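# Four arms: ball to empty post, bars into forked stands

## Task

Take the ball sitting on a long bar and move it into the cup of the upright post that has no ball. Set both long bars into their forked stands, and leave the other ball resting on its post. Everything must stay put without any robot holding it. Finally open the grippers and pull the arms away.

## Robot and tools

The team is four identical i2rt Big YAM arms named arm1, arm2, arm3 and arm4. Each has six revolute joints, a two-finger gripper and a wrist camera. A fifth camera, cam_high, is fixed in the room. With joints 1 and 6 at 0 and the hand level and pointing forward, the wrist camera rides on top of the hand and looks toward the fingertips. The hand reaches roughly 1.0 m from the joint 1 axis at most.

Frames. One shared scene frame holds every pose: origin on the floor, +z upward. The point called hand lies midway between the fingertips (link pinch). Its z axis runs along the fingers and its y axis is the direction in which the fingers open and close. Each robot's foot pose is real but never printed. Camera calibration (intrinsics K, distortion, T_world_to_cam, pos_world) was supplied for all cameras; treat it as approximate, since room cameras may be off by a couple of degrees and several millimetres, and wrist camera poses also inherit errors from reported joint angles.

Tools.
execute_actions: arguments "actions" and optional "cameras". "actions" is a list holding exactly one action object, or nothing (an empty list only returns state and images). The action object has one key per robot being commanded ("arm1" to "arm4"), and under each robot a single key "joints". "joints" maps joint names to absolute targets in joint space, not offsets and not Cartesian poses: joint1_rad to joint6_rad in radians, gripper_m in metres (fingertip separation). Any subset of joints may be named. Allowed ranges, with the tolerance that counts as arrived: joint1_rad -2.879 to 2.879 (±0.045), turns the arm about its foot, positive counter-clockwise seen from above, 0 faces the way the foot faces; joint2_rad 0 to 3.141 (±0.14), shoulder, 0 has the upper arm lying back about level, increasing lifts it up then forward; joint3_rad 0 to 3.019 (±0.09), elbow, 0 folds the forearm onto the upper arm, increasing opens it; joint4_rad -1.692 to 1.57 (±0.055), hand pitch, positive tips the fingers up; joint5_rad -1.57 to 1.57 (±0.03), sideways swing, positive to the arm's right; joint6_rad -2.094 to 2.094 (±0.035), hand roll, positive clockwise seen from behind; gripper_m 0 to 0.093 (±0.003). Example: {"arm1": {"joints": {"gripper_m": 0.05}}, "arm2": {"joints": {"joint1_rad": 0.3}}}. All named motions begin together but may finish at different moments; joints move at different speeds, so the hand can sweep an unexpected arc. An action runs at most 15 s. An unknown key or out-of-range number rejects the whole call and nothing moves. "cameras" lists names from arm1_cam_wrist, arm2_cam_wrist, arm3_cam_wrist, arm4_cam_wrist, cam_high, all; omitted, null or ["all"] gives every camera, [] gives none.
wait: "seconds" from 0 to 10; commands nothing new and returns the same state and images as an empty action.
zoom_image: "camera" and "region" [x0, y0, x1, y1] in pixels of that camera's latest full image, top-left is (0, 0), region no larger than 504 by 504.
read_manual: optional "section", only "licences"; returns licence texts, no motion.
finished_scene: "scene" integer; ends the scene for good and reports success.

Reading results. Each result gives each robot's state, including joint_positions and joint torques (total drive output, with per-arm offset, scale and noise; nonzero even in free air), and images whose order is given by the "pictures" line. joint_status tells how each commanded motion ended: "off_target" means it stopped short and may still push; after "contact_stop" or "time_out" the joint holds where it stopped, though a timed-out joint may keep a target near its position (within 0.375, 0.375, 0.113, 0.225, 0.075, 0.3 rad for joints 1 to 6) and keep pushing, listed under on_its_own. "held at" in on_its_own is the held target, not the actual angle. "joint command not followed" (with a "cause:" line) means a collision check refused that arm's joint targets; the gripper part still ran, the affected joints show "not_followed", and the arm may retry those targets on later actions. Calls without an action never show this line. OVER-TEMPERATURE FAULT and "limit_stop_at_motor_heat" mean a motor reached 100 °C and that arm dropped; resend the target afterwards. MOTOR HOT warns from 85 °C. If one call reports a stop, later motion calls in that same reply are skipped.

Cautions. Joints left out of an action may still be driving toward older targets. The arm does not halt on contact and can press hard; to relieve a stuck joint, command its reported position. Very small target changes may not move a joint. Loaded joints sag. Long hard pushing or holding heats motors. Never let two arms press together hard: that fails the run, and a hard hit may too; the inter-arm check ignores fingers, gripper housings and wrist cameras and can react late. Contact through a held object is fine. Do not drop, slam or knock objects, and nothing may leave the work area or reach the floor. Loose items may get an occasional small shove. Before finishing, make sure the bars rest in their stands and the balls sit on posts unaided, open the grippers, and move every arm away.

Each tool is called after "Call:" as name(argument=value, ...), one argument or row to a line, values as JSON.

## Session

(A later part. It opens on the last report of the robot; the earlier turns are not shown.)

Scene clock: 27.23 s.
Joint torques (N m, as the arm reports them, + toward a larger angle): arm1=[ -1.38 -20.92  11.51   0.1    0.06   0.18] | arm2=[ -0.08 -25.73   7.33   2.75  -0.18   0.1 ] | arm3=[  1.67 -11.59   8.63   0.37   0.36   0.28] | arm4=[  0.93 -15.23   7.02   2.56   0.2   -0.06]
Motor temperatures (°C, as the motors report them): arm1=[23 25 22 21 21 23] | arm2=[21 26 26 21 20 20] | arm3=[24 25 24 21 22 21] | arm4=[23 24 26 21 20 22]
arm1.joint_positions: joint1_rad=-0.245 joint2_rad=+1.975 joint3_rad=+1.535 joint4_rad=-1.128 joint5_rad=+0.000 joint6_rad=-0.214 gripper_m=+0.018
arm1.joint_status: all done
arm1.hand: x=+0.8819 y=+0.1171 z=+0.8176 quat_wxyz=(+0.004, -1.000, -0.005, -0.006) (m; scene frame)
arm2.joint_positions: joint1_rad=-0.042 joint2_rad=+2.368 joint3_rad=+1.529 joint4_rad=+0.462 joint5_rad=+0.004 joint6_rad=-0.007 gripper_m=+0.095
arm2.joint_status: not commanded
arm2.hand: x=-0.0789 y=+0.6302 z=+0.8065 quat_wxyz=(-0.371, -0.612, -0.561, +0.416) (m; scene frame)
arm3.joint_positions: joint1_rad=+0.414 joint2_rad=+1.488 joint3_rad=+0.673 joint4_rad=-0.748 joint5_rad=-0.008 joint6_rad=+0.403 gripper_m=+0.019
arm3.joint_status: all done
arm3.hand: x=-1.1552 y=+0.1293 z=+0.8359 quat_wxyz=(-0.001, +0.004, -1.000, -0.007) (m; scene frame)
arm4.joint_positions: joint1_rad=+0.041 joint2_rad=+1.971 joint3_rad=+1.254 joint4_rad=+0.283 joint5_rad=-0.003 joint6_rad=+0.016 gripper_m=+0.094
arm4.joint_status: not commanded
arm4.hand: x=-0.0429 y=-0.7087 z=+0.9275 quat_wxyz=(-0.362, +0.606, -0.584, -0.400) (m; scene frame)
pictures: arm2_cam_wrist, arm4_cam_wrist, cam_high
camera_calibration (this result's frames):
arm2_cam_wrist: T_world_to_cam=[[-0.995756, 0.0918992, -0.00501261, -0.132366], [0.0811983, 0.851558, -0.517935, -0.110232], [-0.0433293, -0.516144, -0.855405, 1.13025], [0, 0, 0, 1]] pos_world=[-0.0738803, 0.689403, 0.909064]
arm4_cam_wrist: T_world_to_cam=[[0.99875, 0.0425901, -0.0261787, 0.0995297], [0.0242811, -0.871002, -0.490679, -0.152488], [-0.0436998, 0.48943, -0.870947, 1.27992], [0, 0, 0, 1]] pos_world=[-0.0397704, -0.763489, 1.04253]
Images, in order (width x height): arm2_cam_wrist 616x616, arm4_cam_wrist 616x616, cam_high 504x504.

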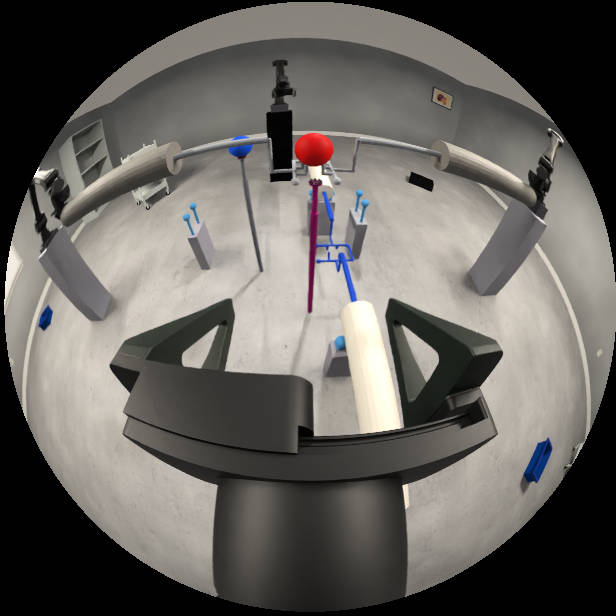

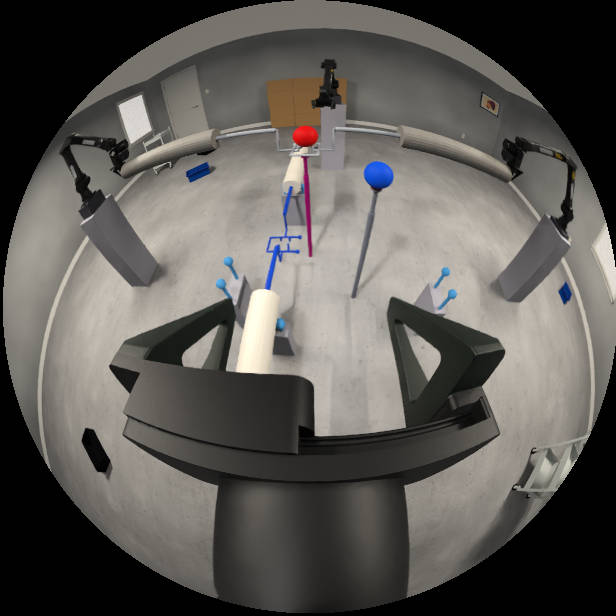

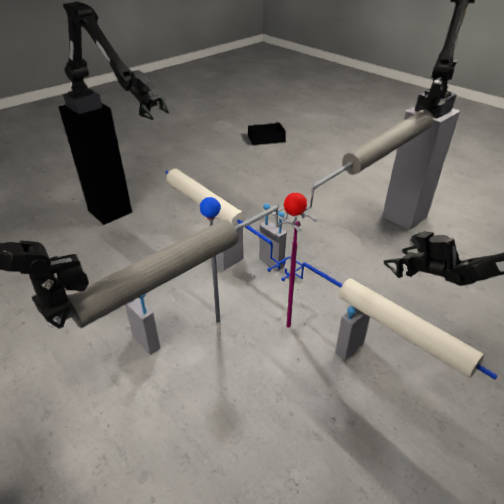

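Call:
execute_actions(
  actions=[
    {"arm1":{"joints":{"joint1_rad":-0.266,"joint2_rad":1.970,"joint4_rad":-1.088,"joint6_rad":-0.215}},"arm3":{"joints":{"joint1_rad":0.449,"joint2_rad":1.545,"joint3_rad":0.660,"joint4_rad":-0.657,"joint6_rad":0.452}}},
  ],
  cameras=["arm2_cam_wrist","arm4_cam_wrist","cam_high"],
)

Call:
zoom_image(
  camera="cam_high",
  region=[250, 160, 350, 260],
)

Call:
zoom_image(
  camera="arm2_cam_wrist",
  region=[260, 110, 360, 210],
)

Call:
zoom_image(
  camera="arm4_cam_wrist",
  region=[255, 100, 355, 200],
)

Scene clock: 29.57 s.
Joint torques (N m, as the arm reports them, + toward a larger angle): arm1=[ -2.98 -20.24  11.42   0.64   0.07  -0.03] | arm2=[ -0.03 -25.76   7.33   2.76  -0.18   0.1 ] | arm3=[  2.01 -12.16   6.73   0.66   0.28   0.27] | arm4=[  0.9  -15.26   7.03   2.57   0.2   -0.06]
Motor temperatures (°C, as the motors report them): arm1=[23 25 23 21 21 23] | arm2=[21 26 26 21 20 20] | arm3=[24 25 24 21 22 21] | arm4=[23 24 26 21 20 22]
arm1.joint_positions: joint1_rad=-0.249 joint2_rad=+2.010 joint3_rad=+1.535 joint4_rad=-1.097 joint5_rad=+0.000 joint6_rad=-0.214 gripper_m=+0.018
arm1.joint_status: all done
arm1.hand: x=+0.8784 y=+0.1198 z=+0.7979 quat_wxyz=(+0.003, -1.000, -0.004, -0.008) (m; scene frame)
arm2.joint_positions: joint1_rad=-0.042 joint2_rad=+2.368 joint3_rad=+1.529 joint4_rad=+0.462 joint5_rad=+0.004 joint6_rad=-0.007 gripper_m=+0.095
arm2.joint_status: not commanded
arm2.hand: x=-0.0789 y=+0.6302 z=+0.8065 quat_wxyz=(-0.371, -0.612, -0.561, +0.416) (m; scene frame)
arm3.joint_positions: joint1_rad=+0.437 joint2_rad=+1.556 joint3_rad=+0.653 joint4_rad=-0.665 joint5_rad=-0.006 joint6_rad=+0.428 gripper_m=+0.019
arm3.joint_status: all done
arm3.hand: x=-1.1587 y=+0.1354 z=+0.8106 quat_wxyz=(+0.001, +0.003, -1.000, -0.005) (m; scene frame)
arm4.joint_positions: joint1_rad=+0.041 joint2_rad=+1.971 joint3_rad=+1.254 joint4_rad=+0.283 joint5_rad=-0.003 joint6_rad=+0.016 gripper_m=+0.094
arm4.joint_status: not commanded
arm4.hand: x=-0.0429 y=-0.7087 z=+0.9275 quat_wxyz=(-0.362, +0.606, -0.584, -0.400) (m; scene frame)
pictures: arm2_cam_wrist, arm4_cam_wrist, cam_high
camera_calibration (this result's frames):
arm2_cam_wrist: T_world_to_cam=[[-0.995756, 0.0918992, -0.00501261, -0.132366], [0.0811983, 0.851558, -0.517935, -0.110232], [-0.0433293, -0.516144, -0.855405, 1.13025], [0, 0, 0, 1]] pos_world=[-0.0738803, 0.689403, 0.909064]
arm4_cam_wrist: T_world_to_cam=[[0.99875, 0.0425901, -0.0261787, 0.0995297], [0.0242811, -0.871002, -0.490679, -0.152488], [-0.0436998, 0.48943, -0.870947, 1.27992], [0, 0, 0, 1]] pos_world=[-0.0397704, -0.763489, 1.04253]
Images, in order (width x height): arm2_cam_wrist 616x616, arm4_cam_wrist 616x616, cam_high 504x504.

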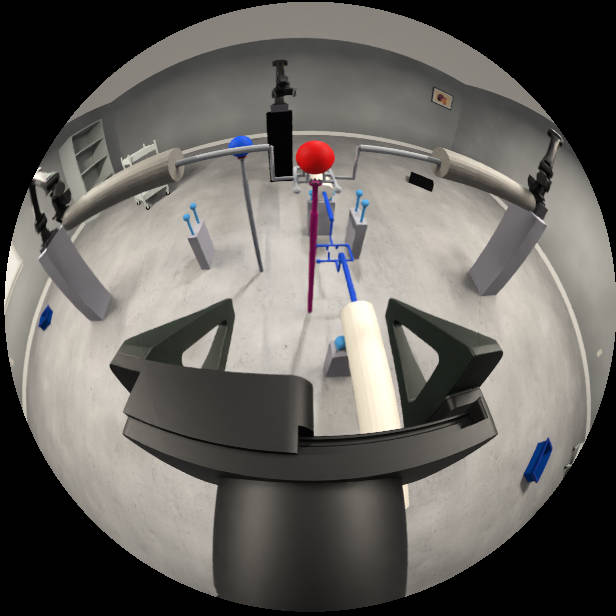

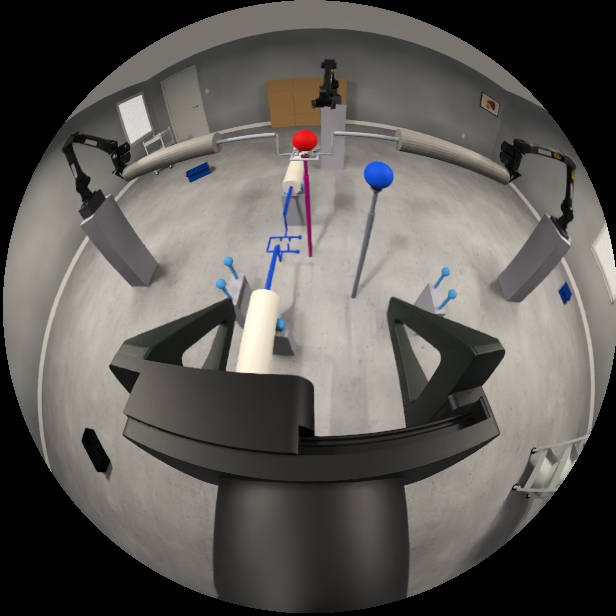

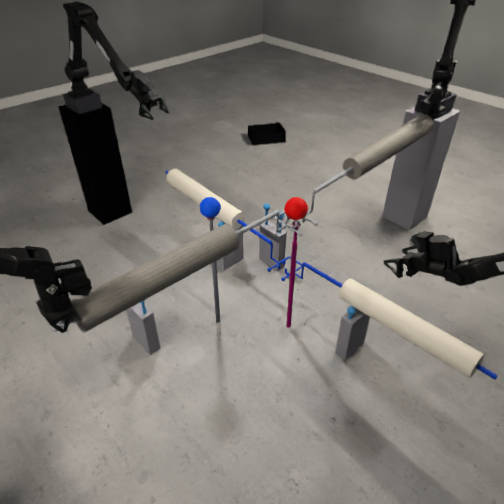

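Region (250, 160, 350, 260) of cam_high's 504x504 image, scaled by 5.040, with more detail than that image has.

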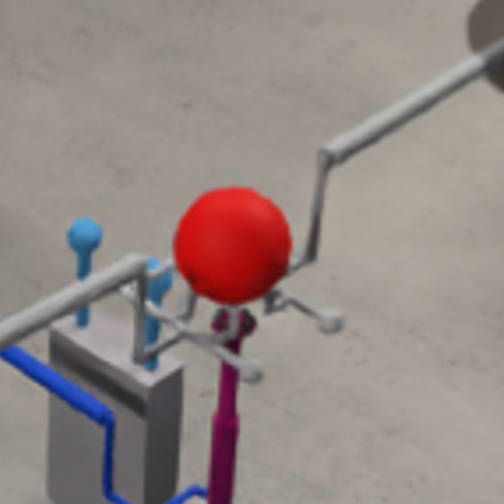

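Region (260, 110, 360, 210) of arm2_cam_wrist's 616x616 image, scaled by 5.040, with more detail than that image has.

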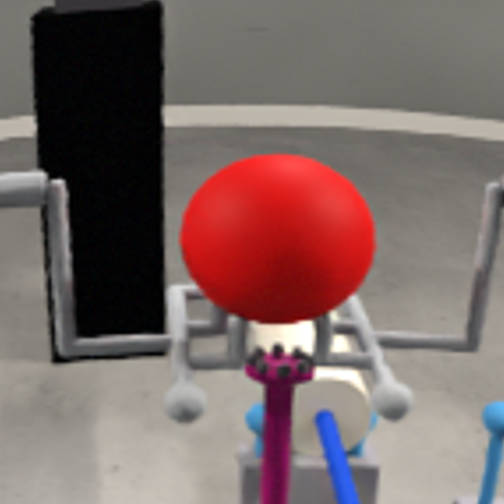

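Region (255, 100, 355, 200) of arm4_cam_wrist's 616x616 image, scaled by 5.040, with more detail than that image has.

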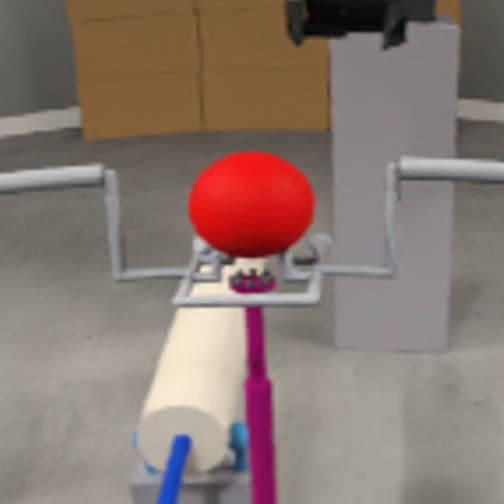

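Call:
execute_actions(
  actions=[],
)

Scene clock: 30.40 s.
Joint torques (N m, as the arm reports them, + toward a larger angle): arm1=[ -3.17 -20.47  11.52   0.63   0.08  -0.02] | arm2=[ -0.12 -25.73   7.33   2.78  -0.18   0.1 ] | arm3=[  1.92 -12.11   6.48   0.63   0.29   0.27] | arm4=[  0.85 -15.3    7.05   2.55   0.2   -0.05]
Motor temperatures (°C, as the motors report them): arm1=[23 25 23 21 21 23] | arm2=[21 26 26 21 20 20] | arm3=[24 24 24 21 22 21] | arm4=[23 24 26 21 20 22]
arm1.joint_positions: joint1_rad=-0.249 joint2_rad=+2.010 joint3_rad=+1.535 joint4_rad=-1.097 joint5_rad=+0.000 joint6_rad=-0.214 gripper_m=+0.018
arm1.joint_status: all done
arm1.hand: x=+0.8784 y=+0.1198 z=+0.7979 quat_wxyz=(+0.003, -1.000, -0.004, -0.008) (m; scene frame)
arm2.joint_positions: joint1_rad=-0.042 joint2_rad=+2.368 joint3_rad=+1.529 joint4_rad=+0.462 joint5_rad=+0.004 joint6_rad=-0.007 gripper_m=+0.095
arm2.joint_status: not commanded
arm2.hand: x=-0.0789 y=+0.6302 z=+0.8065 quat_wxyz=(-0.371, -0.612, -0.561, +0.416) (m; scene frame)
arm3.joint_positions: joint1_rad=+0.437 joint2_rad=+1.556 joint3_rad=+0.653 joint4_rad=-0.665 joint5_rad=-0.006 joint6_rad=+0.428 gripper_m=+0.019
arm3.joint_status: all done
arm3.hand: x=-1.1587 y=+0.1354 z=+0.8106 quat_wxyz=(+0.001, +0.003, -1.000, -0.005) (m; scene frame)
arm4.joint_positions: joint1_rad=+0.041 joint2_rad=+1.971 joint3_rad=+1.254 joint4_rad=+0.283 joint5_rad=-0.003 joint6_rad=+0.016 gripper_m=+0.094
arm4.joint_status: not commanded
arm4.hand: x=-0.0429 y=-0.7087 z=+0.9275 quat_wxyz=(-0.362, +0.606, -0.584, -0.400) (m; scene frame)
pictures: arm1_cam_wrist, arm2_cam_wrist, arm3_cam_wrist, arm4_cam_wrist, cam_high
camera_calibration (this result's frames):
arm1_cam_wrist: T_world_to_cam=[[-0.0155799, 0.999867, 0.0047604, -0.110575], [0.812606, 0.00988757, 0.582729, -1.17248], [0.582605, 0.0129472, -0.812652, 0.259702], [0, 0, 0, 1]] pos_world=[0.799738, 0.118791, 0.894813]
arm2_cam_wrist: T_world_to_cam=[[-0.995756, 0.0918992, -0.00501261, -0.132366], [0.0811983, 0.851558, -0.517935, -0.110232], [-0.0433293, -0.516144, -0.855405, 1.13025], [0, 0, 0, 1]] pos_world=[-0.0738803, 0.689403, 0.909064]
arm3_cam_wrist: T_world_to_cam=[[0.00523797, -0.999952, -0.00825568, 0.147675], [-0.815501, -0.00904944, 0.578685, -1.40628], [-0.578732, 0.00370137, -0.815509, 0.115149], [0, 0, 0, 1]] pos_world=[-1.08095, 0.134515, 0.908916]
arm4_cam_wrist: T_world_to_cam=[[0.99875, 0.0425901, -0.0261787, 0.0995297], [0.0242811, -0.871002, -0.490679, -0.152488], [-0.0436998, 0.48943, -0.870947, 1.27992], [0, 0, 0, 1]] pos_world=[-0.0397704, -0.763489, 1.04253]
Images, in order (width x height): arm1_cam_wrist 616x616, arm2_cam_wrist 616x616, arm3_cam_wrist 616x616, arm4_cam_wrist 616x616, cam_high 504x504.

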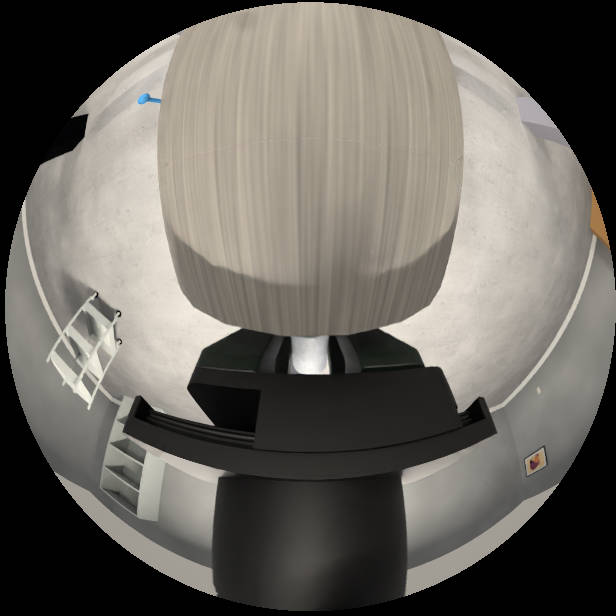

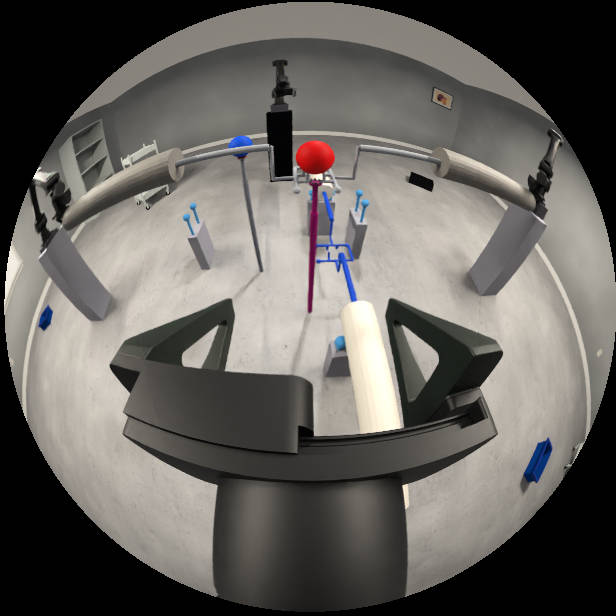

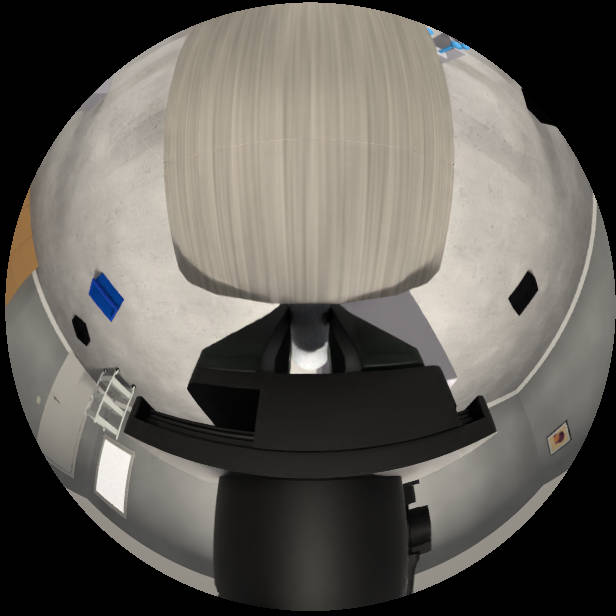

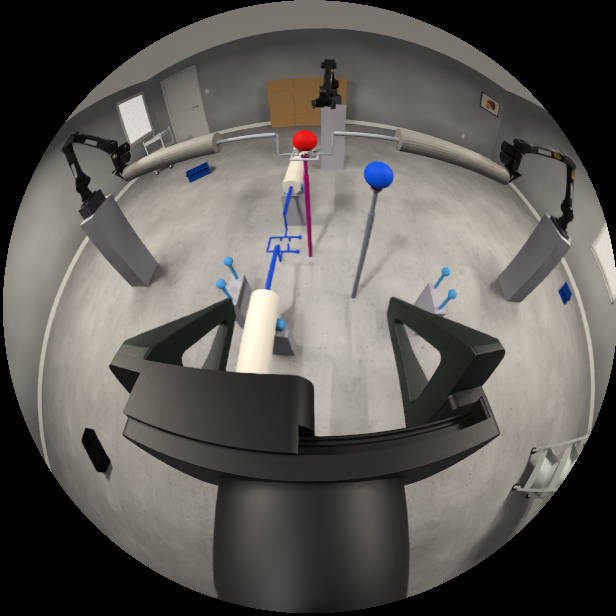

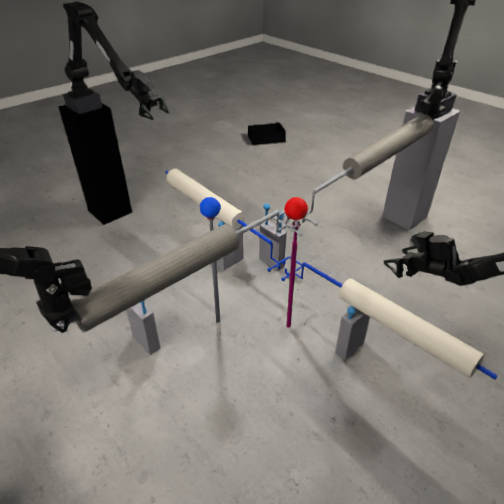

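Call:
zoom_image(
  camera="arm2_cam_wrist",
  region=[270, 130, 360, 220],
)

Call:
zoom_image(
  camera="cam_high",
  region=[260, 180, 330, 250],
)

Call:
zoom_image(
  camera="arm4_cam_wrist",
  region=[270, 120, 340, 190],
)

Region (270, 130, 360, 220) of arm2_cam_wrist's 616x616 image, scaled by 5.600, with more detail than that image has.

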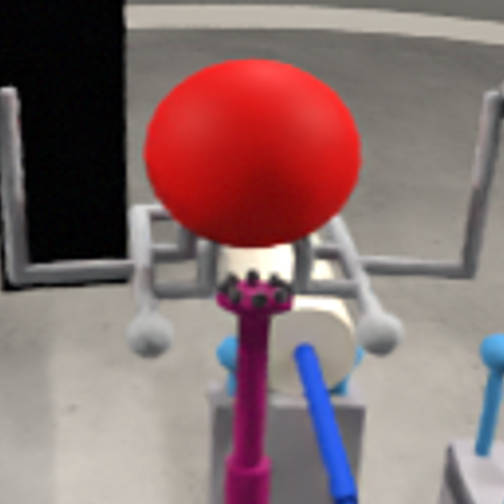

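Region (260, 180, 330, 250) of cam_high's 504x504 image, scaled by 7.200, with more detail than that image has.

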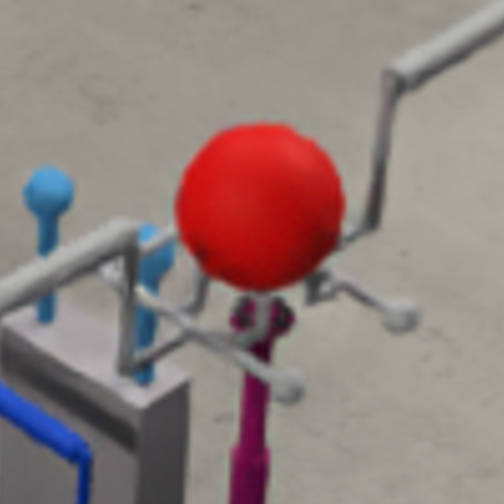

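Region (270, 120, 340, 190) of arm4_cam_wrist's 616x616 image, scaled by 7.200, with more detail than that image has.

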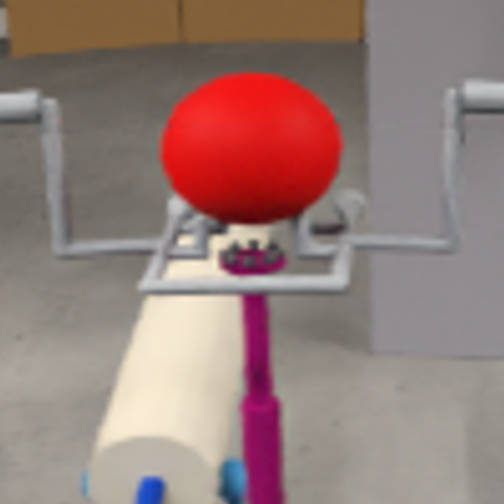

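Call:
execute_actions(
  actions=[
    {"arm1":{"joints":{"joint1_rad":-0.272,"joint2_rad":1.995,"joint3_rad":1.592,"joint4_rad":-1.069,"joint6_rad":-0.212}},"arm3":{"joints":{"joint1_rad":0.450,"joint2_rad":1.572,"joint3_rad":0.645,"joint4_rad":-0.614,"joint6_rad":0.452}}},
  ],
  cameras=["arm2_cam_wrist","arm4_cam_wrist","cam_high"],
)

Call:
zoom_image(
  camera="arm2_cam_wrist",
  region=[270, 130, 360, 220],
)

Call:
zoom_image(
  camera="cam_high",
  region=[260, 180, 330, 250],
)

Call:
zoom_image(
  camera="arm4_cam_wrist",
  region=[270, 120, 340, 190],
)

Scene clock: 32.33 s.
Joint torques (N m, as the arm reports them, + toward a larger angle): arm1=[ -3.54 -20.07  11.64   0.66   0.08   0.04] | arm2=[ -0.05 -25.73   7.33   2.75  -0.18   0.1 ] | arm3=[  1.95 -11.44   6.07   0.74   0.31   0.26] | arm4=[  0.88 -15.26   7.03   2.54   0.2   -0.05]
Motor temperatures (°C, as the motors report them): arm1=[23 25 23 21 21 23] | arm2=[21 26 26 21 20 20] | arm3=[24 24 24 21 22 21] | arm4=[23 24 26 21 20 22]
arm1.joint_positions: joint1_rad=-0.252 joint2_rad=+2.029 joint3_rad=+1.535 joint4_rad=-1.078 joint5_rad=+0.000 joint6_rad=-0.217 gripper_m=+0.018
arm1.joint_status: all done
arm1.hand: x=+0.8766 y=+0.1223 z=+0.7871 quat_wxyz=(+0.003, -1.000, -0.004, -0.008) (m; scene frame)
arm2.joint_positions: joint1_rad=-0.042 joint2_rad=+2.368 joint3_rad=+1.529 joint4_rad=+0.462 joint5_rad=+0.004 joint6_rad=-0.007 gripper_m=+0.095
arm2.joint_status: not commanded
arm2.hand: x=-0.0789 y=+0.6302 z=+0.8065 quat_wxyz=(-0.371, -0.612, -0.561, +0.416) (m; scene frame)
arm3.joint_positions: joint1_rad=+0.437 joint2_rad=+1.577 joint3_rad=+0.638 joint4_rad=-0.624 joint5_rad=-0.006 joint6_rad=+0.428 gripper_m=+0.019
arm3.joint_status: all done
arm3.hand: x=-1.1603 y=+0.1349 z=+0.8010 quat_wxyz=(-0.001, +0.003, -1.000, -0.006) (m; scene frame)
arm4.joint_positions: joint1_rad=+0.041 joint2_rad=+1.971 joint3_rad=+1.254 joint4_rad=+0.283 joint5_rad=-0.003 joint6_rad=+0.016 gripper_m=+0.094
arm4.joint_status: not commanded
arm4.hand: x=-0.0429 y=-0.7087 z=+0.9275 quat_wxyz=(-0.362, +0.606, -0.584, -0.400) (m; scene frame)
pictures: arm2_cam_wrist, arm4_cam_wrist, cam_high
camera_calibration (this result's frames):
arm2_cam_wrist: T_world_to_cam=[[-0.995756, 0.0918992, -0.00501261, -0.132366], [0.0811983, 0.851558, -0.517935, -0.110232], [-0.0433293, -0.516144, -0.855405, 1.13025], [0, 0, 0, 1]] pos_world=[-0.0738803, 0.689403, 0.909064]
arm4_cam_wrist: T_world_to_cam=[[0.99875, 0.0425901, -0.0261787, 0.0995297], [0.0242811, -0.871002, -0.490679, -0.152488], [-0.0436998, 0.48943, -0.870947, 1.27992], [0, 0, 0, 1]] pos_world=[-0.0397704, -0.763489, 1.04253]
Images, in order (width x height): arm2_cam_wrist 616x616, arm4_cam_wrist 616x616, cam_high 504x504.

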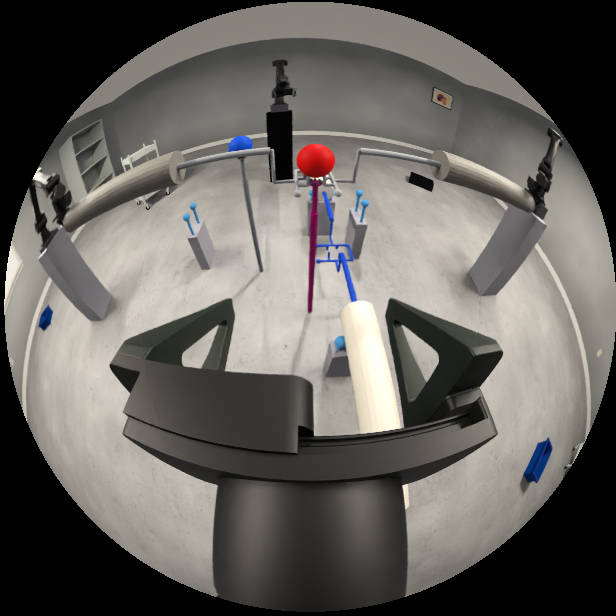

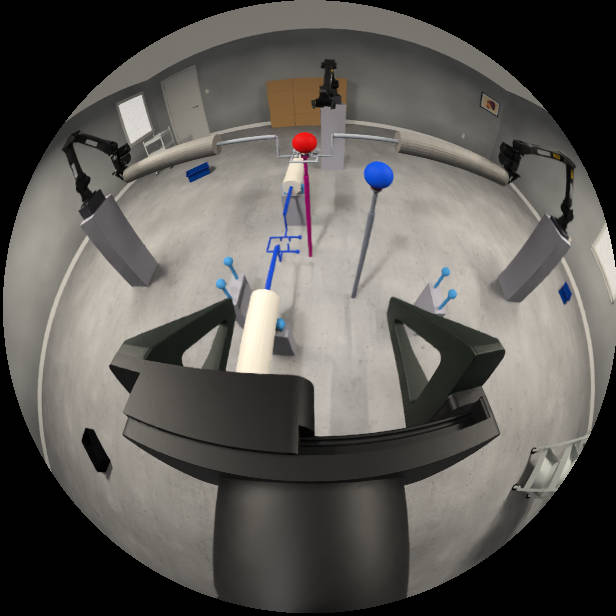

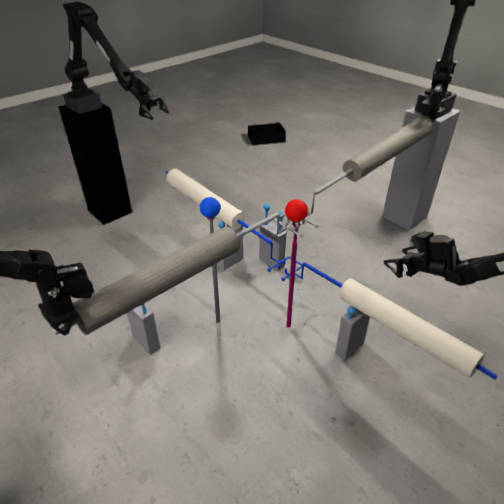

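Region (270, 130, 360, 220) of arm2_cam_wrist's 616x616 image, scaled by 5.600, with more detail than that image has.

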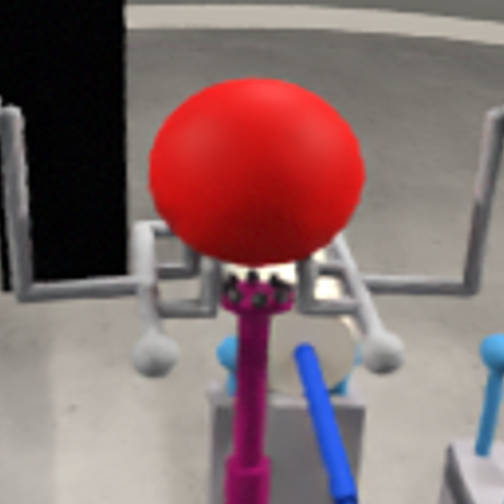

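Region (260, 180, 330, 250) of cam_high's 504x504 image, scaled by 7.200, with more detail than that image has.

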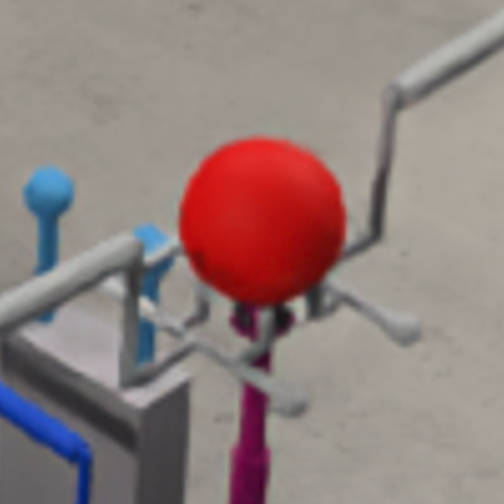

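Region (270, 120, 340, 190) of arm4_cam_wrist's 616x616 image, scaled by 7.200, with more detail than that image has.

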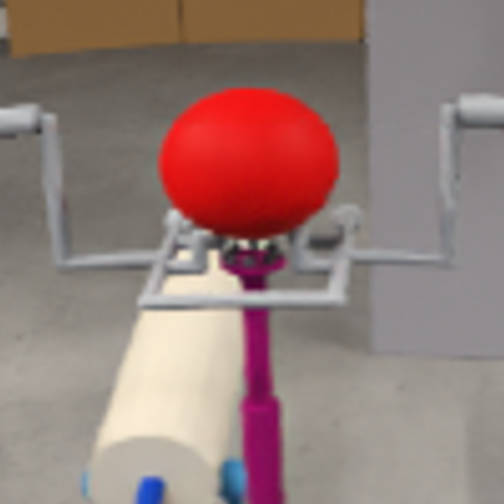

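Call:
execute_actions(
  actions=[
    {"arm1":{"joints":{"joint1_rad":-0.282,"joint2_rad":2.012,"joint3_rad":1.592,"joint4_rad":-1.052,"joint6_rad":-0.226}},"arm3":{"joints":{"joint1_rad":0.458,"joint2_rad":1.602,"joint3_rad":0.637,"joint4_rad":-0.576,"joint6_rad":0.458}}},
  ],
  cameras=["arm2_cam_wrist","arm4_cam_wrist","cam_high"],
)

Call:
zoom_image(
  camera="arm2_cam_wrist",
  region=[270, 130, 360, 220],
)

Call:
zoom_image(
  camera="cam_high",
  region=[260, 180, 330, 250],
)

Call:
zoom_image(
  camera="arm4_cam_wrist",
  region=[270, 120, 340, 190],
)

Scene clock: 35.87 s.
Joint torques (N m, as the arm reports them, + toward a larger angle): arm1=[ -3.23 -20.27  11.53   0.61   0.07   0.04] | arm2=[ -0.08 -25.63   7.32   2.76  -0.18   0.1 ] | arm3=[  1.84 -12.08   5.91   0.67   0.29   0.28] | arm4=[  0.87 -15.22   7.03   2.58   0.2   -0.06]
Motor temperatures (°C, as the motors report them): arm1=[23 25 24 21 21 23] | arm2=[21 26 26 22 20 20] | arm3=[24 24 24 21 22 21] | arm4=[23 25 26 21 20 22]
arm1.joint_positions: joint1_rad=-0.264 joint2_rad=+2.045 joint3_rad=+1.535 joint4_rad=-1.060 joint5_rad=-0.001 joint6_rad=-0.232 gripper_m=+0.018
arm1.joint_status: all done
arm1.hand: x=+0.8757 y=+0.1299 z=+0.7781 quat_wxyz=(+0.003, -1.000, -0.005, -0.007) (m; scene frame)
arm2.joint_positions: joint1_rad=-0.042 joint2_rad=+2.368 joint3_rad=+1.529 joint4_rad=+0.462 joint5_rad=+0.004 joint6_rad=-0.007 gripper_m=+0.095
arm2.joint_status: not commanded
arm2.hand: x=-0.0789 y=+0.6302 z=+0.8065 quat_wxyz=(-0.371, -0.612, -0.561, +0.416) (m; scene frame)
arm3.joint_positions: joint1_rad=+0.444 joint2_rad=+1.607 joint3_rad=+0.632 joint4_rad=-0.585 joint5_rad=-0.006 joint6_rad=+0.432 gripper_m=+0.019
arm3.joint_status: all done
arm3.hand: x=-1.1608 y=+0.1372 z=+0.7905 quat_wxyz=(-0.002, +0.004, -1.000, -0.007) (m; scene frame)
arm4.joint_positions: joint1_rad=+0.041 joint2_rad=+1.971 joint3_rad=+1.254 joint4_rad=+0.283 joint5_rad=-0.003 joint6_rad=+0.016 gripper_m=+0.094
arm4.joint_status: not commanded
arm4.hand: x=-0.0429 y=-0.7087 z=+0.9275 quat_wxyz=(-0.362, +0.606, -0.584, -0.400) (m; scene frame)
pictures: arm2_cam_wrist, arm4_cam_wrist, cam_high
camera_calibration (this result's frames):
arm2_cam_wrist: T_world_to_cam=[[-0.995756, 0.0918992, -0.00501261, -0.132366], [0.0811983, 0.851558, -0.517935, -0.110232], [-0.0433293, -0.516144, -0.855405, 1.13025], [0, 0, 0, 1]] pos_world=[-0.0738803, 0.689403, 0.909064]
arm4_cam_wrist: T_world_to_cam=[[0.99875, 0.0425901, -0.0261787, 0.0995297], [0.0242811, -0.871002, -0.490679, -0.152488], [-0.0436998, 0.48943, -0.870947, 1.27992], [0, 0, 0, 1]] pos_world=[-0.0397704, -0.763489, 1.04253]
Images, in order (width x height): arm2_cam_wrist 616x616, arm4_cam_wrist 616x616, cam_high 504x504.

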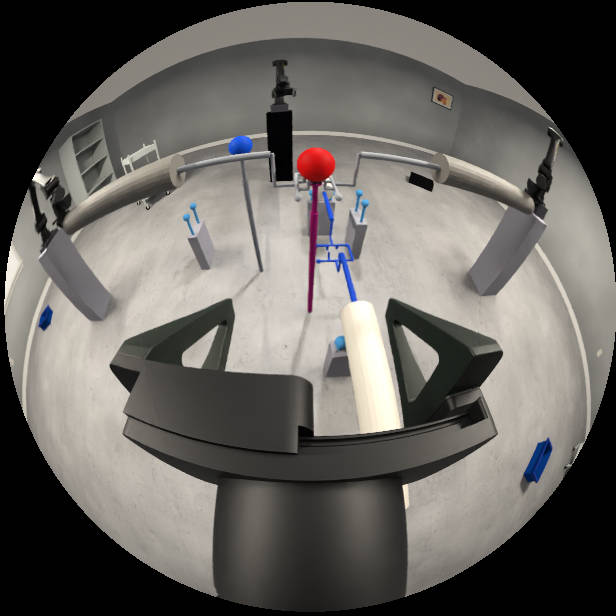

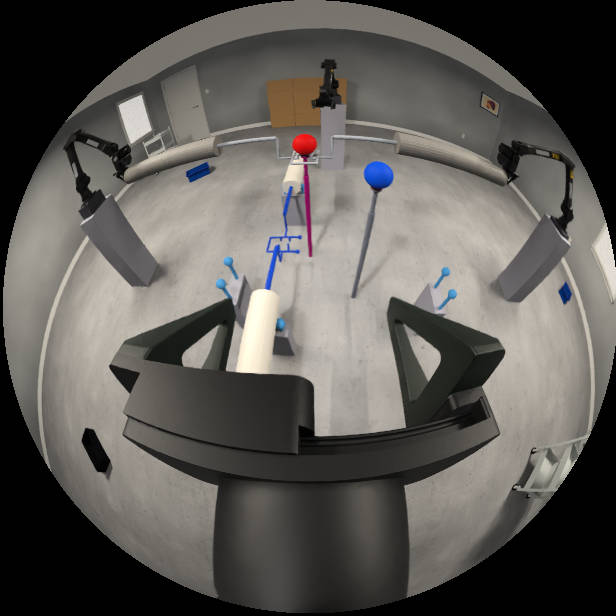

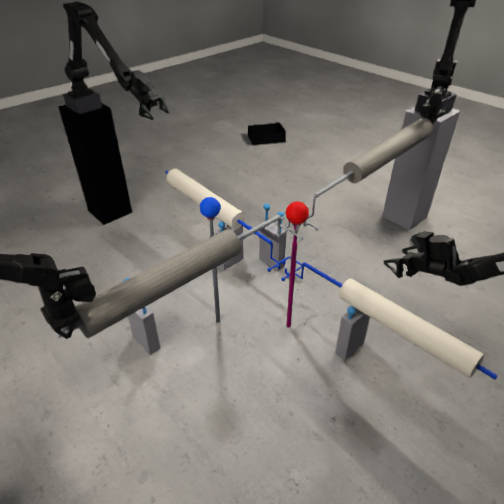

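Region (270, 130, 360, 220) of arm2_cam_wrist's 616x616 image, scaled by 5.600, with more detail than that image has.

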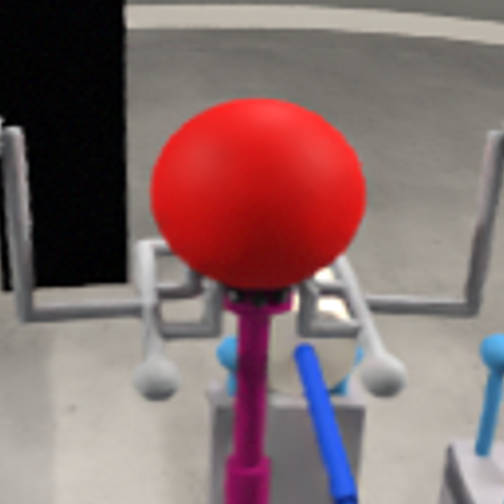

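Region (260, 180, 330, 250) of cam_high's 504x504 image, scaled by 7.200, with more detail than that image has.

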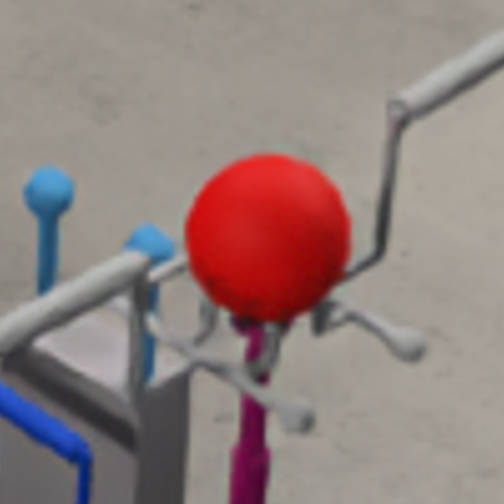

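Region (270, 120, 340, 190) of arm4_cam_wrist's 616x616 image, scaled by 7.200, with more detail than that image has.

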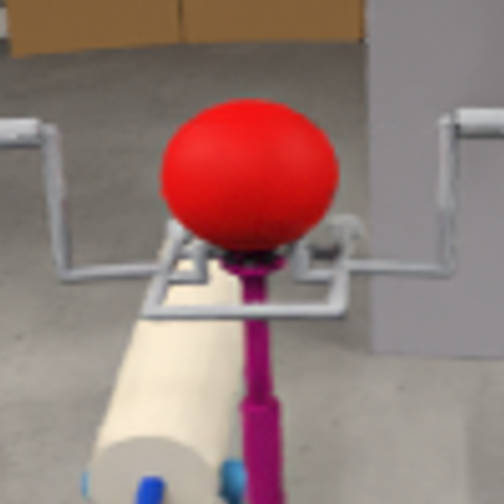

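Call:
execute_actions(
  actions=[
    {"arm1":{"joints":{"joint2_rad":2.033,"joint3_rad":1.570,"joint4_rad":-1.041}},"arm3":{"joints":{"joint2_rad":1.638,"joint3_rad":0.630,"joint4_rad":-0.534}}},
  ],
  cameras=["arm2_cam_wrist","arm4_cam_wrist","cam_high"],
)

Call:
zoom_image(
  camera="arm2_cam_wrist",
  region=[270, 130, 360, 220],
)

Call:
zoom_image(
  camera="cam_high",
  region=[260, 180, 330, 250],
)

Call:
zoom_image(
  camera="arm4_cam_wrist",
  region=[270, 120, 340, 190],
)

Scene clock: 37.07 s.
Joint torques (N m, as the arm reports them, + toward a larger angle): arm1=[ -3.34 -19.68   9.79   0.68   0.08   0.07] | arm2=[ -0.13 -25.76   7.34   2.75  -0.18   0.11] | arm3=[  2.09 -11.43   5.48   0.79   0.29   0.29] | arm4=[  0.92 -15.29   7.03   2.55   0.2   -0.06]
Motor temperatures (°C, as the motors report them): arm1=[23 25 24 21 21 23] | arm2=[21 26 26 22 20 20] | arm3=[24 24 24 21 22 21] | arm4=[23 25 26 21 20 22]
arm1.joint_positions: joint1_rad=-0.264 joint2_rad=+2.059 joint3_rad=+1.535 joint4_rad=-1.050 joint5_rad=-0.001 joint6_rad=-0.232 gripper_m=+0.018
arm1.joint_status: all done
arm1.hand: x=+0.8753 y=+0.1301 z=+0.7701 quat_wxyz=(+0.003, -1.000, -0.005, -0.009) (m; scene frame)
arm2.joint_positions: joint1_rad=-0.042 joint2_rad=+2.368 joint3_rad=+1.529 joint4_rad=+0.462 joint5_rad=+0.004 joint6_rad=-0.007 gripper_m=+0.095
arm2.joint_status: not commanded
arm2.hand: x=-0.0789 y=+0.6302 z=+0.8065 quat_wxyz=(-0.371, -0.612, -0.561, +0.416) (m; scene frame)
arm3.joint_positions: joint1_rad=+0.444 joint2_rad=+1.641 joint3_rad=+0.626 joint4_rad=-0.546 joint5_rad=-0.006 joint6_rad=+0.432 gripper_m=+0.019
arm3.joint_status: all done
arm3.hand: x=-1.1612 y=+0.1371 z=+0.7792 quat_wxyz=(-0.002, +0.004, -1.000, -0.006) (m; scene frame)
arm4.joint_positions: joint1_rad=+0.041 joint2_rad=+1.971 joint3_rad=+1.254 joint4_rad=+0.283 joint5_rad=-0.003 joint6_rad=+0.016 gripper_m=+0.094
arm4.joint_status: not commanded
arm4.hand: x=-0.0429 y=-0.7087 z=+0.9275 quat_wxyz=(-0.362, +0.606, -0.584, -0.400) (m; scene frame)
pictures: arm2_cam_wrist, arm4_cam_wrist, cam_high
camera_calibration (this result's frames):
arm2_cam_wrist: T_world_to_cam=[[-0.995756, 0.0918992, -0.00501261, -0.132366], [0.0811983, 0.851558, -0.517935, -0.110232], [-0.0433293, -0.516144, -0.855405, 1.13025], [0, 0, 0, 1]] pos_world=[-0.0738803, 0.689403, 0.909064]
arm4_cam_wrist: T_world_to_cam=[[0.99875, 0.0425901, -0.0261787, 0.0995297], [0.0242811, -0.871002, -0.490679, -0.152488], [-0.0436998, 0.48943, -0.870947, 1.27992], [0, 0, 0, 1]] pos_world=[-0.0397704, -0.763489, 1.04253]
Images, in order (width x height): arm2_cam_wrist 616x616, arm4_cam_wrist 616x616, cam_high 504x504.

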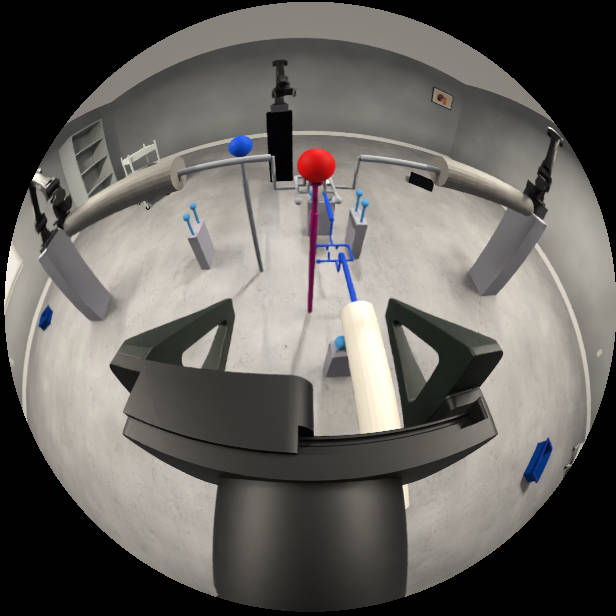

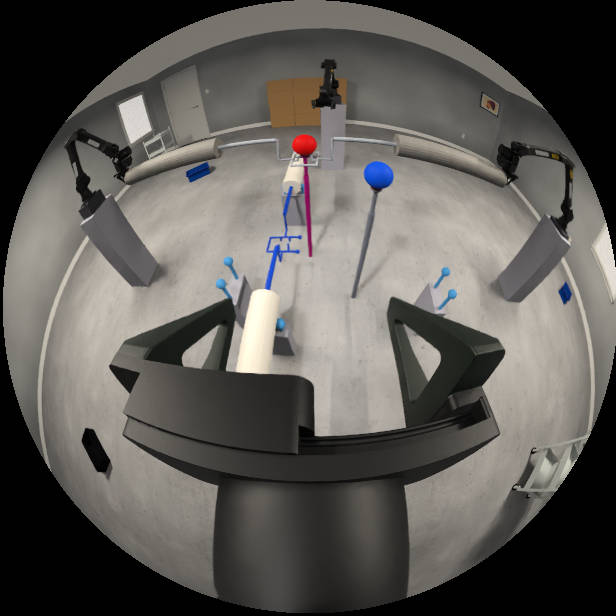

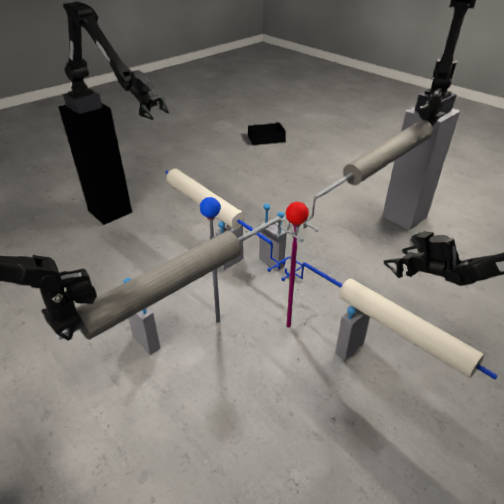

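Region (270, 130, 360, 220) of arm2_cam_wrist's 616x616 image, scaled by 5.600, with more detail than that image has.

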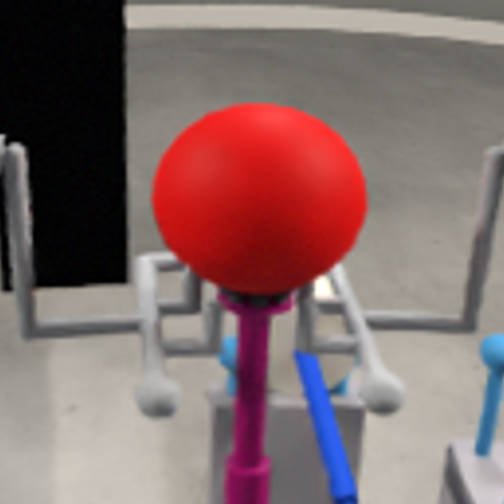

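Region (260, 180, 330, 250) of cam_high's 504x504 image, scaled by 7.200, with more detail than that image has.

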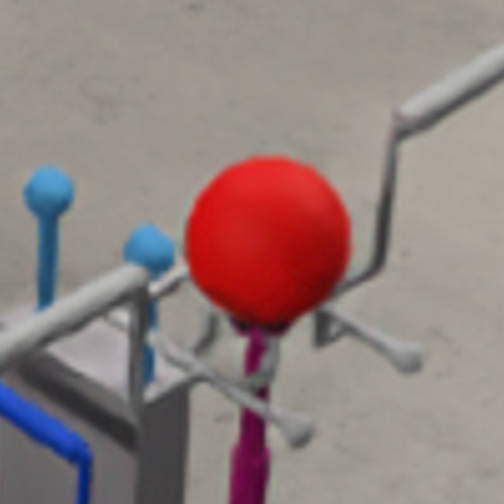

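Region (270, 120, 340, 190) of arm4_cam_wrist's 616x616 image, scaled by 7.200, with more detail than that image has.

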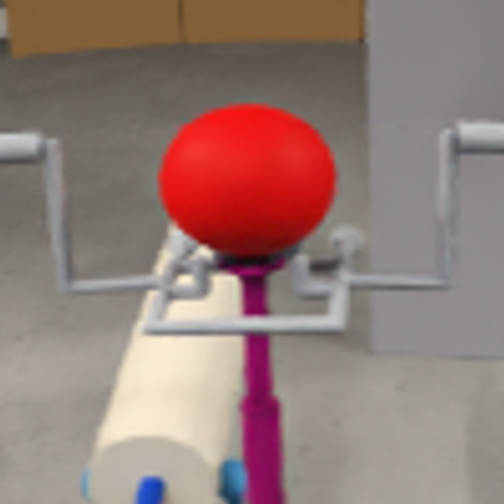

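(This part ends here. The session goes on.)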